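# Set the orange-labelled carton onto the raised block

## Task

Move the carton bearing the orange label onto the top of the raised block so that no part of it extends beyond the blue tape outline. It must stay there by itself, not because the robot is holding it. Finish by releasing it and moving the tool away.

## Robot and tools

Robot: two FANUC CRX-5iA arms, left_arm and right_arm. Each ends in a vacuum suction cup, with no fingers. Their bases in the scene frame are: left_arm at (-0.003, +0.458, 0) m with quat_wxyz (+0.997, 0, 0, -0.077), and right_arm at (-0.047, -0.474, 0) m with quat_wxyz (+0.999, 0, 0, +0.052).

Scene frame: the origin is on the tabletop midway between the bases. +z is up and +x points out over the table. left_arm sits on the +y side. The names left and right do not refer to sides of a camera image.

Cup point: the controlled point is the centre of the cup rim, and the cup faces along that point's own +z axis. About 4 cm back from the rim, the tool body and its camera widen to roughly 9 cm sideways, so allow clearance.

Joint ranges (rad), base to tool: waist ±3.491, shoulder ±3.140, elbow -1.187 to 4.328, forearm roll ±3.316, wrist pitch ±3.140, wrist roll ±3.927.

Row format, shared by every moving call: a single flat list of 16 numbers covering both arms. The order is left x, y, z (metres), qw, qx, qy, qz (w first), left suction, then the same 8 for the right arm. Position and quaternion are an absolute target pose for that cup point in the scene frame; they are not offsets. Suction ranges from -1 to 1. Any value above 0.01 means on, and 0.01 or less means off. The setting persists, but it is a command every time, so resend the previous value to leave a cup unchanged. To hold an arm still, resend the exact pose from the last result before it stopped, quaternion included. Use one fixed quaternion in every row rather than copying the drifting reported one.

execute_actions {"actions": [...], "pictures": bool}: the list holds zero or one item. An empty list only reports the state. An act item is {"rows": [[16 numbers], ...], "steps": n}, with up to 15 rows and n at most 15 (default 15). Each step lasts 1/30 s and uses one row, and the final row repeats if rows run out. A wait item is {"steps": n} with n up to 300; it counts from the previous result, so your thinking time is included. A call is refused, and nothing is sent, if a target lies more than 0.6 m from the arm's last reported position along any axis of its cup point.

Clipping: on every step, the command is limited to 70 mm and 16 degrees from the measured pose. After an action ends, the arm only goes on to that clipped pose, so a distant target needs several calls. Check the reported pose, then send the remainder. The "Hand target" line shows where each arm is currently being driven. If the controller cannot reach both position and orientation, position wins. Elbows stop just short of full extension.

move {"target": [16 numbers], "speed": m/s}: drives both cup points in straight lines toward absolute poses in the same row format. Speed is 0.002 to 0.5 m/s, default 0.25, and turning is limited to twice that number in rad/s. The paths last 0.5 to 10 s and finish together. They take the shorter rotation and do not avoid obstacles or the other arm. The actual motion can lag, wander, or overshoot the speed, especially with the arm near straight. The result's move: line gives the ending (done, off_target, moving, held, fault), the limits that acted (paced means the pose was clipped; held means a check blocked some steps, after which a fast surge can follow), and each arm's distance from its target.

wait {"seconds": 0 to 10}: lets time pass with no new command.

zoom_image {"camera": "cam_left_wrist" or "cam_right_wrist", "region": [x0, y0, x1, y1]}: returns a closer view of the latest image. Coordinates are pixels from the top-left, and the region can be at most 504x504. Both cameras are 504x504 fisheye wrist cameras.

read_manual {"section": "licences"}: returns licence text only.

A reply that contains no tool call ends everything.

Reading results: the state line gives each arm's cup-point position and quaternion. The reported position becomes less accurate at long reach. A "pose unreachable" line means a clearance check changed or blocked that arm's command, and HELD marks the affected steps. suction_measured stays near 0 without a seal and settles at 0.83 or more on an airtight face; leaks lower it. part_present switches to 1 at 0.50 and back to 0 below 0.45. Flange force is an estimate of outside force that includes any held weight and is noisy during accelerations; "no reading" can appear. MOTOR HOT warns of heating from holding loads, and OVER-TEMPERATURE FAULT means the brakes were applied.

Gripping: switch suction on and press the 36 mm rim flat onto a smooth face so it seals all the way round. Avoid holes, seams and the object's outer edges. Under vacuum the cup compresses, so the object rides up to about 12 mm closer to the tool than the cup point suggests. Vacuum alone can lift an object off its support. To release, lower the object until it rests on its support, turn suction off, then lift at least 15 mm. If the cup seals onto the table, turn suction off to free it.

Hazards: the arms are stiff. Commanding even slightly past a firm contact can reach a joint load limit (140 N m for waist, shoulder and elbow; 35.2 N m for the three wrist joints) or 150 N of outside force. Either one stops that arm for 10 s, during which it yields to the contact. Approach contacts slowly and aim targets at the surface, not into it. Keep the arms from striking each other. Do not knock anything off the table, and avoid drops, slips and slams. Loose objects may occasionally get nudged. The simulation keeps running while you compose replies.

Each tool is called after "Request:" by a JSON object that holds its "name" and its "arguments".

## Session

Request:
{"name": "execute_actions", "arguments": {"actions": []}}

Scene clock: 0.00 s of 5000.00 s.
left_arm: end_effector_position=(+0.4928, +0.3797, +0.3122) suction_measured=0.00 part_present=0 end_effector_quat_wxyz=(+0.002, -0.182, +0.983, -0.001) | right_arm: end_effector_position=(+0.4510, -0.4189, +0.3108) suction_measured=0.01 part_present=0 end_effector_quat_wxyz=(+0.000, +0.206, +0.979, +0.002)
Joint positions: left_arm=[ 0.262  0.133  0.195  0.002 -1.629  0.258] | right_arm=[ 0.266  0.131  0.191 -0.003 -1.629 -0.785]
Joint velocities: left_arm=[ 0.  0.  0.  0. -0.  0.] | right_arm=[ 0.002  0.001 -0.001  0.001 -0.    -0.   ]
Flange force (N, the push that the arm receives, along the end effector's own x y z axes): no reading
Hand target (left_arm): +0.493, +0.380, +0.312; +0.002, -0.182, +0.983, -0.001
Hand target (right_arm): +0.451, -0.419, +0.311; +0.000, +0.206, +0.979, +0.002

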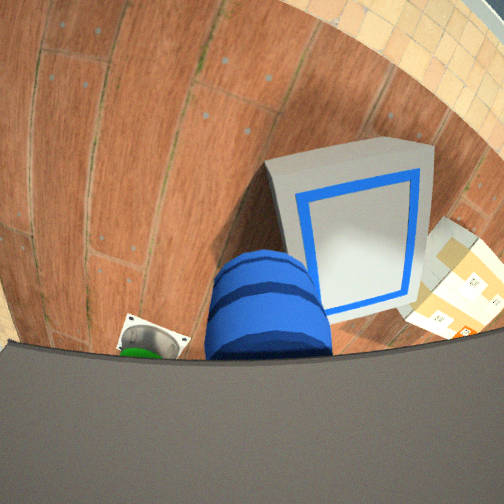

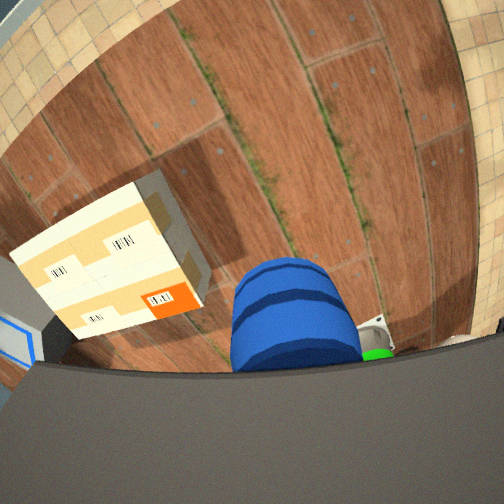

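Request:
{"name": "move", "arguments": {"target": [0.36,0.24,0.42,0,0,1,0,0,0.36,-0.2,0.33,0,0,1,0,0], "speed": 0.4}}

Scene clock: 4.83 s of 5000.00 s.
left_arm: end_effector_position=(+0.3594, +0.2396, +0.4201) suction_measured=0.00 part_present=0 end_effector_quat_wxyz=(-0.000, +0.000, +1.000, -0.001) | right_arm: end_effector_position=(+0.3586, -0.2003, +0.3300) suction_measured=0.01 part_present=0 end_effector_quat_wxyz=(-0.001, -0.000, +1.000, -0.000)
Joint positions: left_arm=[-0.074 -0.017  0.293  0.001 -1.881  0.229] | right_arm=[ 0.758  0.107  0.209 -0.001 -1.674 -0.862]
Joint velocities: left_arm=[-0.002  0.001  0.001 -0.    -0.001  0.001] | right_arm=[ 0.003  0.002  0.004  0.001 -0.002 -0.002]
Flange force (N, the push that the arm receives, along the end effector's own x y z axes): left_arm=[-8.4 2.4 -4.7] | right_arm=[-6.4 4.1 -5.2]
Hand target (left_arm): +0.359, +0.240, +0.420; -0.000, +0.000, +1.000, -0.001
Hand target (right_arm): +0.359, -0.200, +0.330; -0.001, -0.000, +1.000, -0.000
Off the commanded pose (left_arm): 0.001 m, 0 deg.
Off the commanded pose (right_arm): 0.001 m, 0 deg.
After step 90, 0.60 s passed at rest.
move: done; limits=paced

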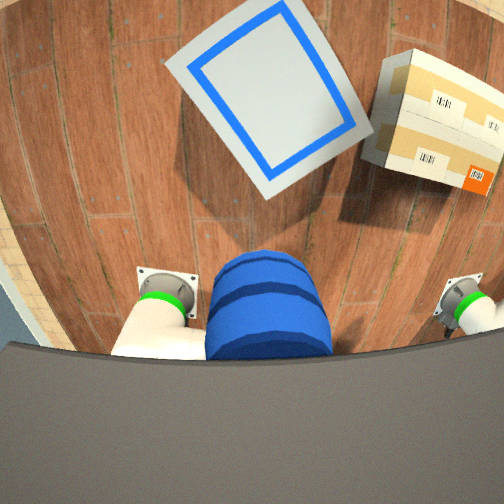

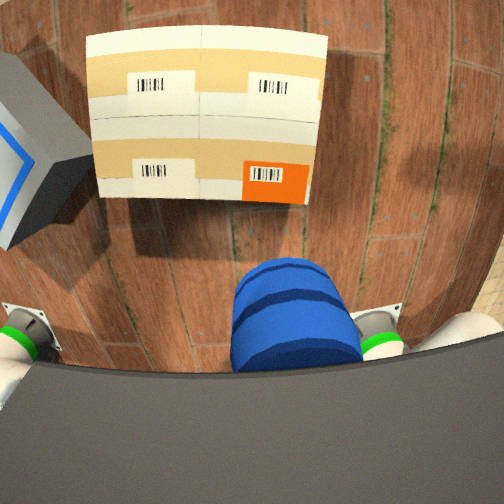

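Request:
{"name": "move", "arguments": {"target": [0.42,0.24,0.3,0,0,1,0,0,0.385,-0.195,0.19,0,0,1,0,1]}}

Scene clock: 8.27 s of 5000.00 s.
left_arm: end_effector_position=(+0.4202, +0.2399, +0.3000) suction_measured=0.00 part_present=0 end_effector_quat_wxyz=(+0.000, -0.000, +1.000, +0.000) | right_arm: end_effector_position=(+0.3848, -0.1951, +0.1901) suction_measured=0.01 part_present=0 end_effector_quat_wxyz=(+0.000, +0.001, +1.000, -0.000)
Joint positions: left_arm=[-0.044  0.069  0.096 -0.    -1.599  0.2  ] | right_arm=[ 0.725  0.188 -0.027  0.    -1.356 -0.831]
Joint velocities: left_arm=[-0.     0.002 -0.001  0.     0.002 -0.   ] | right_arm=[ 0.001  0.002 -0.001 -0.     0.002  0.002]
Flange force (N, the push that the arm receives, along the end effector's own x y z axes): left_arm=[-10.1 -1.2 -4.8] | right_arm=[-1.3 1.0 -2.7]
Hand target (left_arm): +0.420, +0.240, +0.300; +0.000, -0.000, +1.000, -0.000
Hand target (right_arm): +0.385, -0.195, +0.190; +0.000, +0.001, +1.000, -0.000
Off the commanded pose (left_arm): 0.000 m, 0 deg.
Off the commanded pose (right_arm): 0.000 m, 0 deg.
move: done

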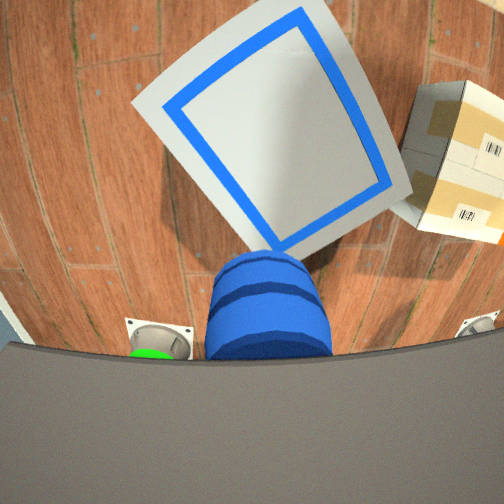

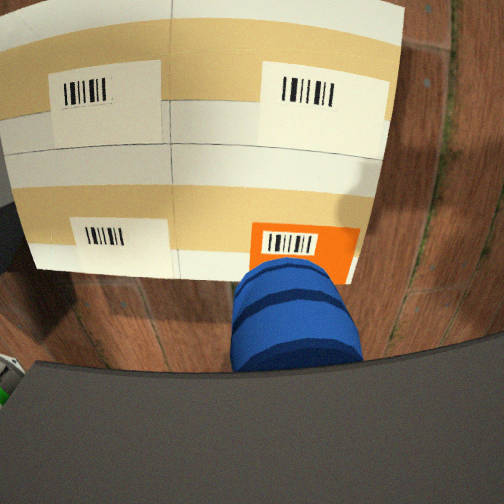

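Request:
{"name": "move", "arguments": {"target": [0.4,0.1,0.22,0,0,1,0,0,0.3,-0.6,0.3,0,0,1,0,0], "speed": 0.5}}

Request:
{"name": "move", "arguments": {"target": [0.385,-0.195,0.15,0,0,1,0,1,0.3,-0.6,0.3,0,0,1,0,0], "speed": 0.4}}

Scene clock: 14.67 s of 5000.00 s.
left_arm: end_effector_position=(+0.3996, +0.0995, +0.2199) suction_measured=0.00 part_present=0 end_effector_quat_wxyz=(-0.000, -0.000, +1.000, -0.000) | right_arm: end_effector_position=(+0.3025, -0.6003, +0.3000) suction_measured=0.01 part_present=0 end_effector_quat_wxyz=(+0.002, -0.000, +1.000, -0.000)
Joint positions: left_arm=[-0.328  0.239  0.104  0.001 -1.437  0.483] | right_arm=[-0.093 -0.204 -0.159  0.001 -1.613 -0.01 ]
Joint velocities: left_arm=[-0.     0.     0.    -0.    -0.     0.001] | right_arm=[-0.005  0.004  0.003 -0.001 -0.003  0.005]
Flange force (N, the push that the arm receives, along the end effector's own x y z axes): left_arm=[-9.8 -3.9 -3.3] | right_arm=[-5.3 -3.3 -3.8]
Hand target (left_arm): +0.400, +0.100, +0.220; -0.000, -0.000, +1.000, -0.000
Hand target (right_arm): +0.303, -0.600, +0.300; +0.002, -0.000, +1.000, -0.000
Off the commanded pose (left_arm): 0.001 m, 0 deg.
Off the commanded pose (right_arm): 0.003 m, 0 deg.
After step 90, 1.57 s passed at rest.
move: done; limits=paced

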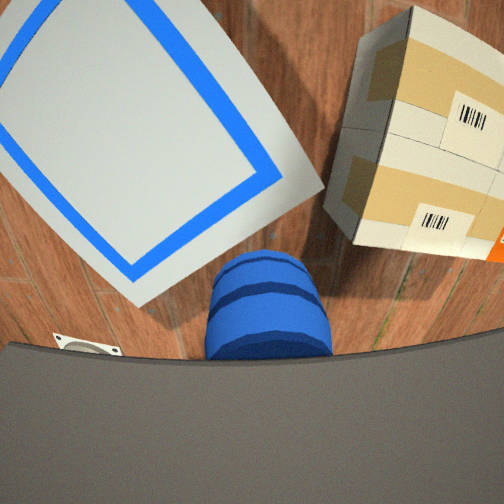

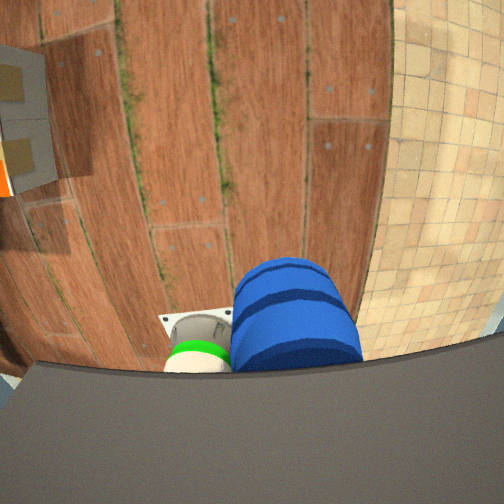

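Scene clock: 16.20 s of 5000.00 s.
left_arm: end_effector_position=(+0.3837, -0.1950, +0.1496) suction_measured=0.00 part_present=0 end_effector_quat_wxyz=(-0.001, +0.000, +1.000, -0.001) | right_arm: end_effector_position=(+0.3000, -0.6000, +0.3000) suction_measured=0.01 part_present=0 end_effector_quat_wxyz=(-0.000, -0.000, +1.000, +0.000)
Joint positions: left_arm=[-0.708  0.887  0.913  0.002 -1.597  0.863] | right_arm=[-0.093 -0.208 -0.161 -0.    -1.617 -0.011]
Joint velocities: left_arm=[-0.001  0.018  0.028 -0.003 -0.021  0.001] | right_arm=[ 0.    -0.     0.    -0.     0.001 -0.001]
Flange force (N, the push that the arm receives, along the end effector's own x y z axes): left_arm=no reading | right_arm=[-5.1 1.2 -3.6]
Hand target (left_arm): +0.384, -0.195, +0.150; -0.001, +0.000, +1.000, -0.000
Hand target (right_arm): +0.300, -0.600, +0.300; -0.000, -0.000, +1.000, +0.000
Off the commanded pose (left_arm): 0.001 m, 0 deg.
Off the commanded pose (right_arm): 0.000 m, 0 deg.
move: done; limits=paced

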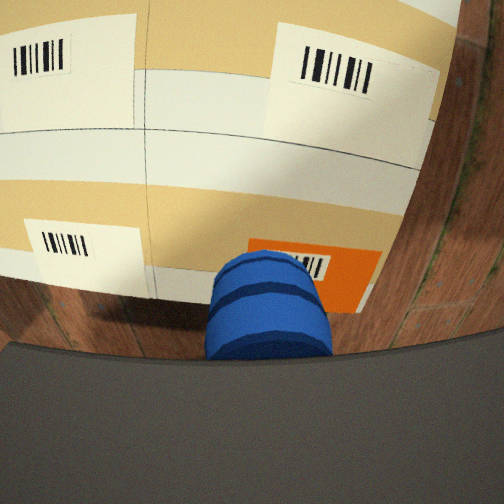

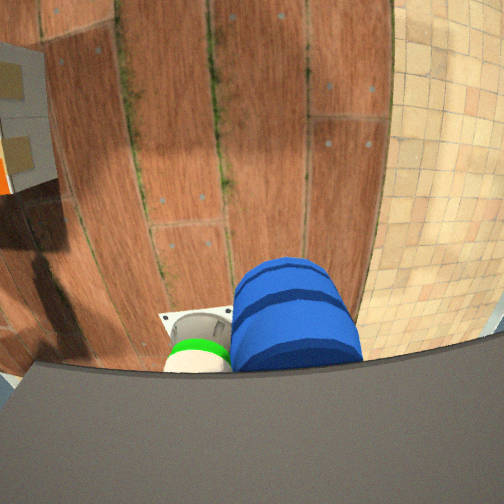

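Request:
{"name": "move", "arguments": {"target": [0.388,-0.197,0.09,0,0,1,0,1,0.3,-0.6,0.3,0,0,1,0,0], "speed": 0.05}}

Scene clock: 20.23 s of 5000.00 s.
left_arm: end_effector_position=(+0.3881, -0.1970, +0.0901) suction_measured=0.98 part_present=1 end_effector_quat_wxyz=(+0.000, -0.000, +1.000, -0.000) | right_arm: end_effector_position=(+0.3000, -0.6000, +0.3000) suction_measured=0.01 part_present=0 end_effector_quat_wxyz=(-0.000, -0.000, +1.000, +0.000)
Joint positions: left_arm=[-0.706  0.91   0.815 -0.    -1.476  0.862] | right_arm=[-0.093 -0.208 -0.161 -0.    -1.617 -0.011]
Joint velocities: left_arm=[-0.    -0.    -0.002 -0.     0.002 -0.   ] | right_arm=[-0.001  0.    -0.     0.001  0.     0.   ]
Flange force (N, the push that the arm receives, along the end effector's own x y z axes): left_arm=[-15.3 -20.5 2.6] | right_arm=[-4.3 -0.3 -4.6]
Hand target (left_arm): +0.388, -0.197, +0.090; +0.000, -0.000, +1.000, +0.000
Hand target (right_arm): +0.300, -0.600, +0.300; -0.000, -0.000, +1.000, +0.000
Off the commanded pose (left_arm): 0.000 m, 0 deg.
Off the commanded pose (right_arm): 0.000 m, 0 deg.
move: done

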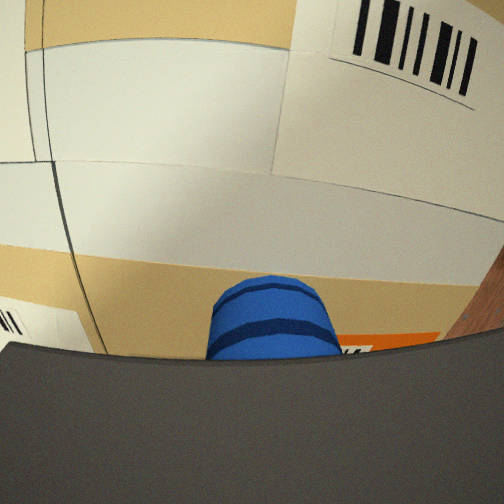

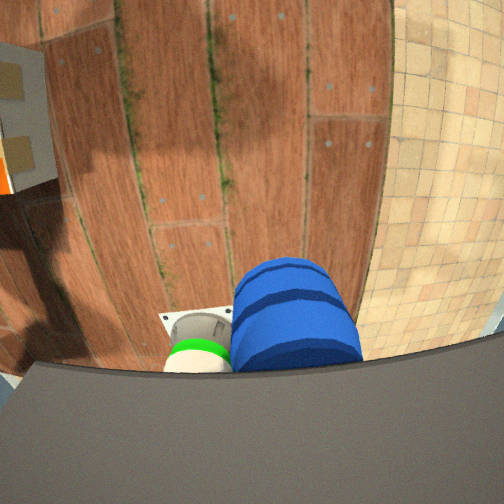

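Request:
{"name": "move", "arguments": {"target": [0.388,-0.197,0.225,0,0,1,0,1,0.3,-0.6,0.3,0,0,1,0,0], "speed": 0.15}}

Request:
{"name": "move", "arguments": {"target": [0.485,0.215,0.24,0,0.438,0.899,0,1,0.3,-0.6,0.3,0,0,1,0,0]}}

Scene clock: 23.33 s of 5000.00 s.
left_arm: end_effector_position=(+0.3878, -0.1967, +0.2249) suction_measured=0.99 part_present=1 end_effector_quat_wxyz=(+0.000, +0.000, +1.000, -0.000) | right_arm: end_effector_position=(+0.3000, -0.6000, +0.3000) suction_measured=0.01 part_present=0 end_effector_quat_wxyz=(-0.000, -0.000, +1.000, +0.000)
Joint positions: left_arm=[-0.706  0.959  1.218  0.    -1.83   0.86 ] | right_arm=[-0.093 -0.208 -0.161 -0.    -1.617 -0.011]
Joint velocities: left_arm=[-0.001  0.016  0.032 -0.001 -0.02  -0.   ] | right_arm=[ 0.001  0.     0.001 -0.001 -0.001 -0.001]
Flange force (N, the push that the arm receives, along the end effector's own x y z axes): left_arm=no reading | right_arm=[-6.3 -1.3 -6.3]
Hand target (left_arm): +0.388, -0.197, +0.225; +0.000, +0.000, +1.000, -0.000
Hand target (right_arm): +0.300, -0.600, +0.300; -0.000, -0.000, +1.000, +0.000
Off the commanded pose (left_arm): 0.000 m, 0 deg.
Off the commanded pose (right_arm): 0.000 m, 0 deg.
move: done

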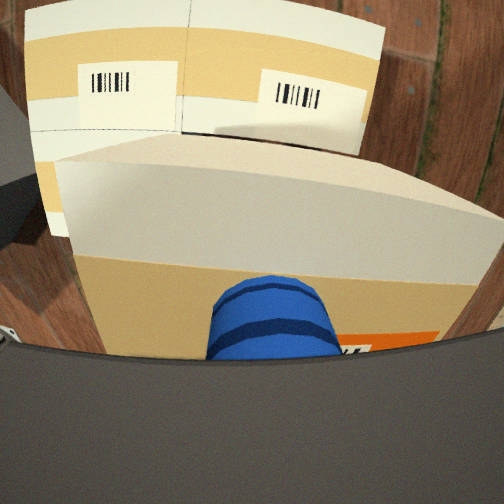

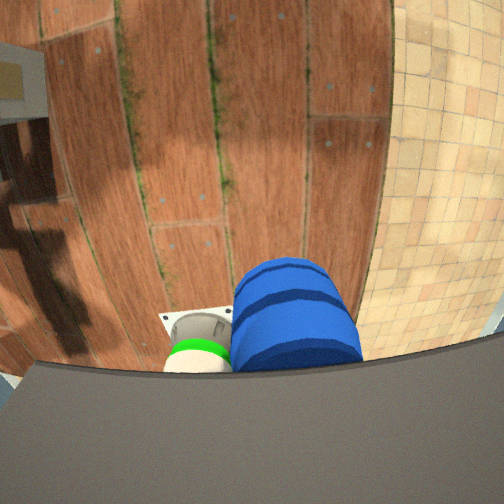

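Scene clock: 25.67 s of 5000.00 s.
left_arm: end_effector_position=(+0.4868, +0.2152, +0.2405) suction_measured=0.99 part_present=1 end_effector_quat_wxyz=(+0.001, +0.438, +0.899, +0.001) | right_arm: end_effector_position=(+0.3000, -0.6000, +0.3000) suction_measured=0.01 part_present=0 end_effector_quat_wxyz=(-0.000, -0.000, +1.000, +0.000)
Joint positions: left_arm=[-0.066  0.251  0.169 -0.002 -1.486 -0.684] | right_arm=[-0.093 -0.208 -0.161 -0.    -1.617 -0.011]
Joint velocities: left_arm=[ 0.004 -0.001 -0.001  0.003  0.001 -0.007] | right_arm=[ 0.001  0.     0.    -0.001  0.001 -0.001]
Flange force (N, the push that the arm receives, along the end effector's own x y z axes): left_arm=[-4.6 8.0 2.7] | right_arm=[-1.8 -0.8 -2.2]
Hand target (left_arm): +0.487, +0.215, +0.240; +0.001, +0.438, +0.899, +0.001
Hand target (right_arm): +0.300, -0.600, +0.300; -0.000, -0.000, +1.000, +0.000
Off the commanded pose (left_arm): 0.002 m, 0 deg.
Off the commanded pose (right_arm): 0.000 m, 0 deg.
move: done

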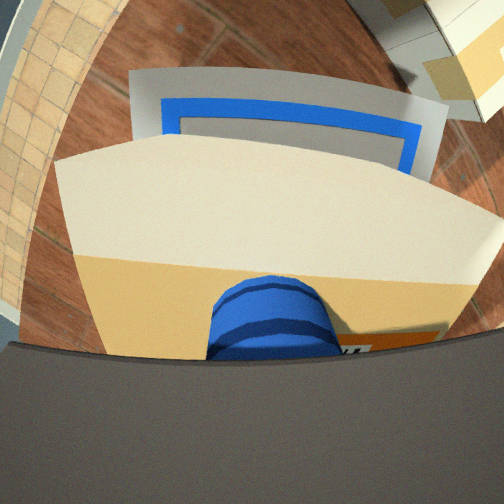

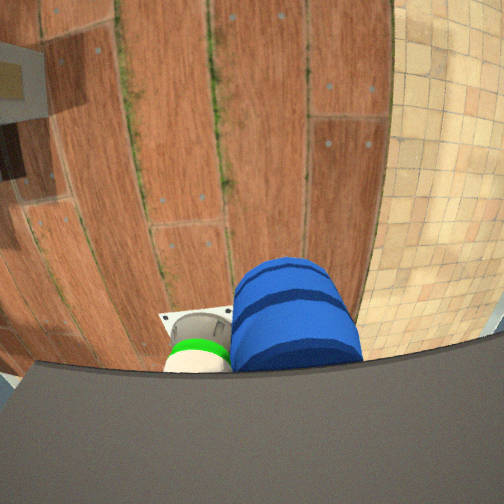

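Request:
{"name": "move", "arguments": {"target": [0.469,0.204,0.2,0,0.45,0.893,0,1,0.3,-0.6,0.3,0,0,1,0,0], "speed": 0.05}}

Scene clock: 39.00 s of 5000.00 s.
left_arm: end_effector_position=(+0.4727, +0.2042, +0.2088) suction_measured=0.99 part_present=1 end_effector_quat_wxyz=(+0.004, +0.448, +0.894, -0.000) | right_arm: end_effector_position=(+0.3000, -0.6000, +0.3000) suction_measured=0.01 part_present=0 end_effector_quat_wxyz=(-0.000, -0.000, +1.000, -0.000)
Joint positions: left_arm=[-0.09   0.236  0.075  0.002 -1.401 -0.685] | right_arm=[-0.093 -0.208 -0.161  0.    -1.617 -0.011]
Joint velocities: left_arm=[ 0.     0.001  0.    -0.001 -0.     0.001] | right_arm=[ 0.001 -0.     0.001  0.     0.002 -0.002]
Flange force (N, the push that the arm receives, along the end effector's own x y z axes): left_arm=[-1.1 4.4 -27.4] | right_arm=[-7.6 -3.5 -6.0]
Hand target (left_arm): +0.473, +0.204, +0.209; +0.004, +0.448, +0.894, -0.000
Hand target (right_arm): +0.300, -0.600, +0.300; -0.000, -0.000, +1.000, -0.000
Off the commanded pose (left_arm): 0.010 m, 1 deg.
Off the commanded pose (right_arm): 0.000 m, 0 deg.
FORCE FAULT: contact force on the left arm reached its limit, and that arm stopped for 10 seconds. The contact can be on any part of that arm, not only on its tool. That arm's remaining commands of this call were not run. That arm holds still and accepts commands again. Move the arm away from the contact; if what it grips holds it there, let go first. Pushing or pulling that hard again can fault the arm again.
move: fault (left_arm)

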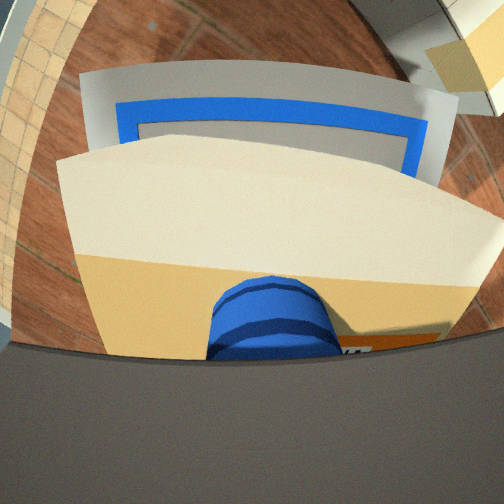

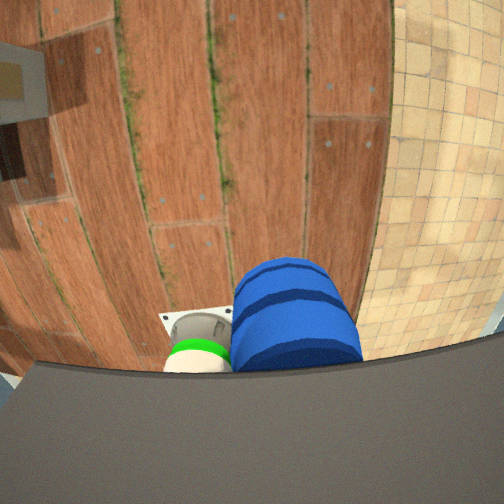

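Request:
{"name": "execute_actions", "arguments": {"actions": [{"rows":[[0.473,0.204,0.211,0,0.448,0.894,0,0,0.3,-0.6,0.3,0,0,1,0,0]],"steps":12}], "pictures": false}}

Request:
{"name": "move", "arguments": {"target": [0.44,0.25,0.4,0,0.448,0.894,0,0,0.3,-0.6,0.3,0,0,1,0,0]}}

Scene clock: 41.27 s of 5000.00 s.
left_arm: end_effector_position=(+0.4730, +0.2040, +0.2110) suction_measured=0.00 part_present=0 end_effector_quat_wxyz=(+0.000, +0.448, +0.894, -0.000) | right_arm: end_effector_position=(+0.3000, -0.6000, +0.3000) suction_measured=0.01 part_present=0 end_effector_quat_wxyz=(-0.000, -0.000, +1.000, -0.000)
Joint positions: left_arm=[-0.092  0.243  0.089  0.    -1.417 -0.682] | right_arm=[-0.093 -0.208 -0.161  0.    -1.617 -0.011]
Joint velocities: left_arm=[-0.     0.002  0.001 -0.001 -0.002  0.   ] | right_arm=[ 0.     0.     0.001 -0.001 -0.     0.002]
Flange force (N, the push that the arm receives, along the end effector's own x y z axes): left_arm=[-1.1 3.4 -11.9] | right_arm=[-3.7 -5.3 -1.0]
Hand target (left_arm): +0.473, +0.204, +0.211; -0.000, +0.448, +0.894, -0.000
Hand target (right_arm): +0.300, -0.600, +0.300; +0.000, +0.000, +1.000, -0.000
Off the commanded pose (left_arm): 0.000 m, 0 deg.
Off the commanded pose (right_arm): 0.000 m, 0 deg.
Steps of this call (steps 1 to 56: nothing new was sent; steps 57 to 68: all 12 steps of this action). Readings (end_effector_position | what the end effector reports):
57: left_arm (+0.4727, +0.2042, +0.2088) | right_arm (+0.3000, -0.6000, +0.3000) | left_arm suction_measured=0.73 part_present=1 | right_arm suction_measured=0.01 part_present=0
58: left_arm (+0.4727, +0.2042, +0.2094) | right_arm (+0.3000, -0.6000, +0.3000) | left_arm suction_measured=0.26 part_present=0 | right_arm suction_measured=0.01 part_present=0
60: left_arm (+0.4728, +0.2040, +0.2106) | right_arm (+0.3000, -0.6000, +0.3000) | left_arm suction_measured=0.00 part_present=0 | right_arm suction_measured=0.01 part_present=0
64: left_arm (+0.4729, +0.2040, +0.2110) | right_arm (+0.3000, -0.6000, +0.3000) | left_arm suction_measured=0.00 part_present=0 | right_arm suction_measured=0.01 part_present=0
68: the state above

Scene clock: 42.77 s of 5000.00 s.
left_arm: end_effector_position=(+0.4398, +0.2502, +0.4000) suction_measured=0.00 part_present=0 end_effector_quat_wxyz=(+0.000, +0.448, +0.894, +0.000) | right_arm: end_effector_position=(+0.3000, -0.6000, +0.3000) suction_measured=0.01 part_present=0 end_effector_quat_wxyz=(-0.000, +0.000, +1.000, -0.000)
Joint positions: left_arm=[-0.015  0.14   0.411 -0.    -1.841 -0.76 ] | right_arm=[-0.093 -0.208 -0.161  0.    -1.617 -0.011]
Joint velocities: left_arm=[ 0.001  0.004  0.006 -0.001 -0.005 -0.001] | right_arm=[-0.001 -0.001 -0.001  0.     0.     0.   ]
Flange force (N, the push that the arm receives, along the end effector's own x y z axes): left_arm=[-9.5 9.4 -9.2] | right_arm=[-4.5 -1.8 -3.9]
Hand target (left_arm): +0.440, +0.250, +0.400; +0.000, +0.448, +0.894, +0.000
Hand target (right_arm): +0.300, -0.600, +0.300; +0.000, +0.000, +1.000, -0.000
Off the commanded pose (left_arm): 0.000 m, 0 deg.
Off the commanded pose (right_arm): 0.000 m, 0 deg.
move: done

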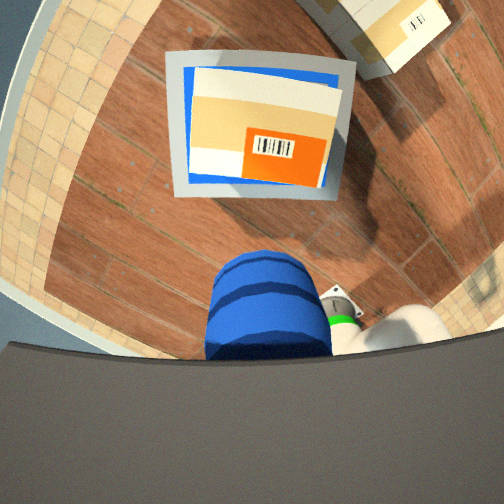

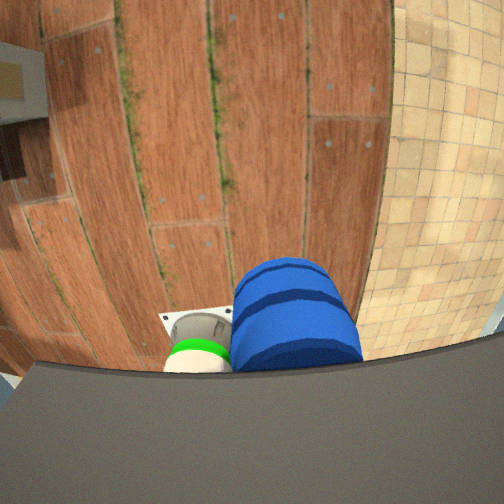

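Request:
{"name": "finished_scene", "arguments": {"scene": 1}}

The scene is finished: the task was done.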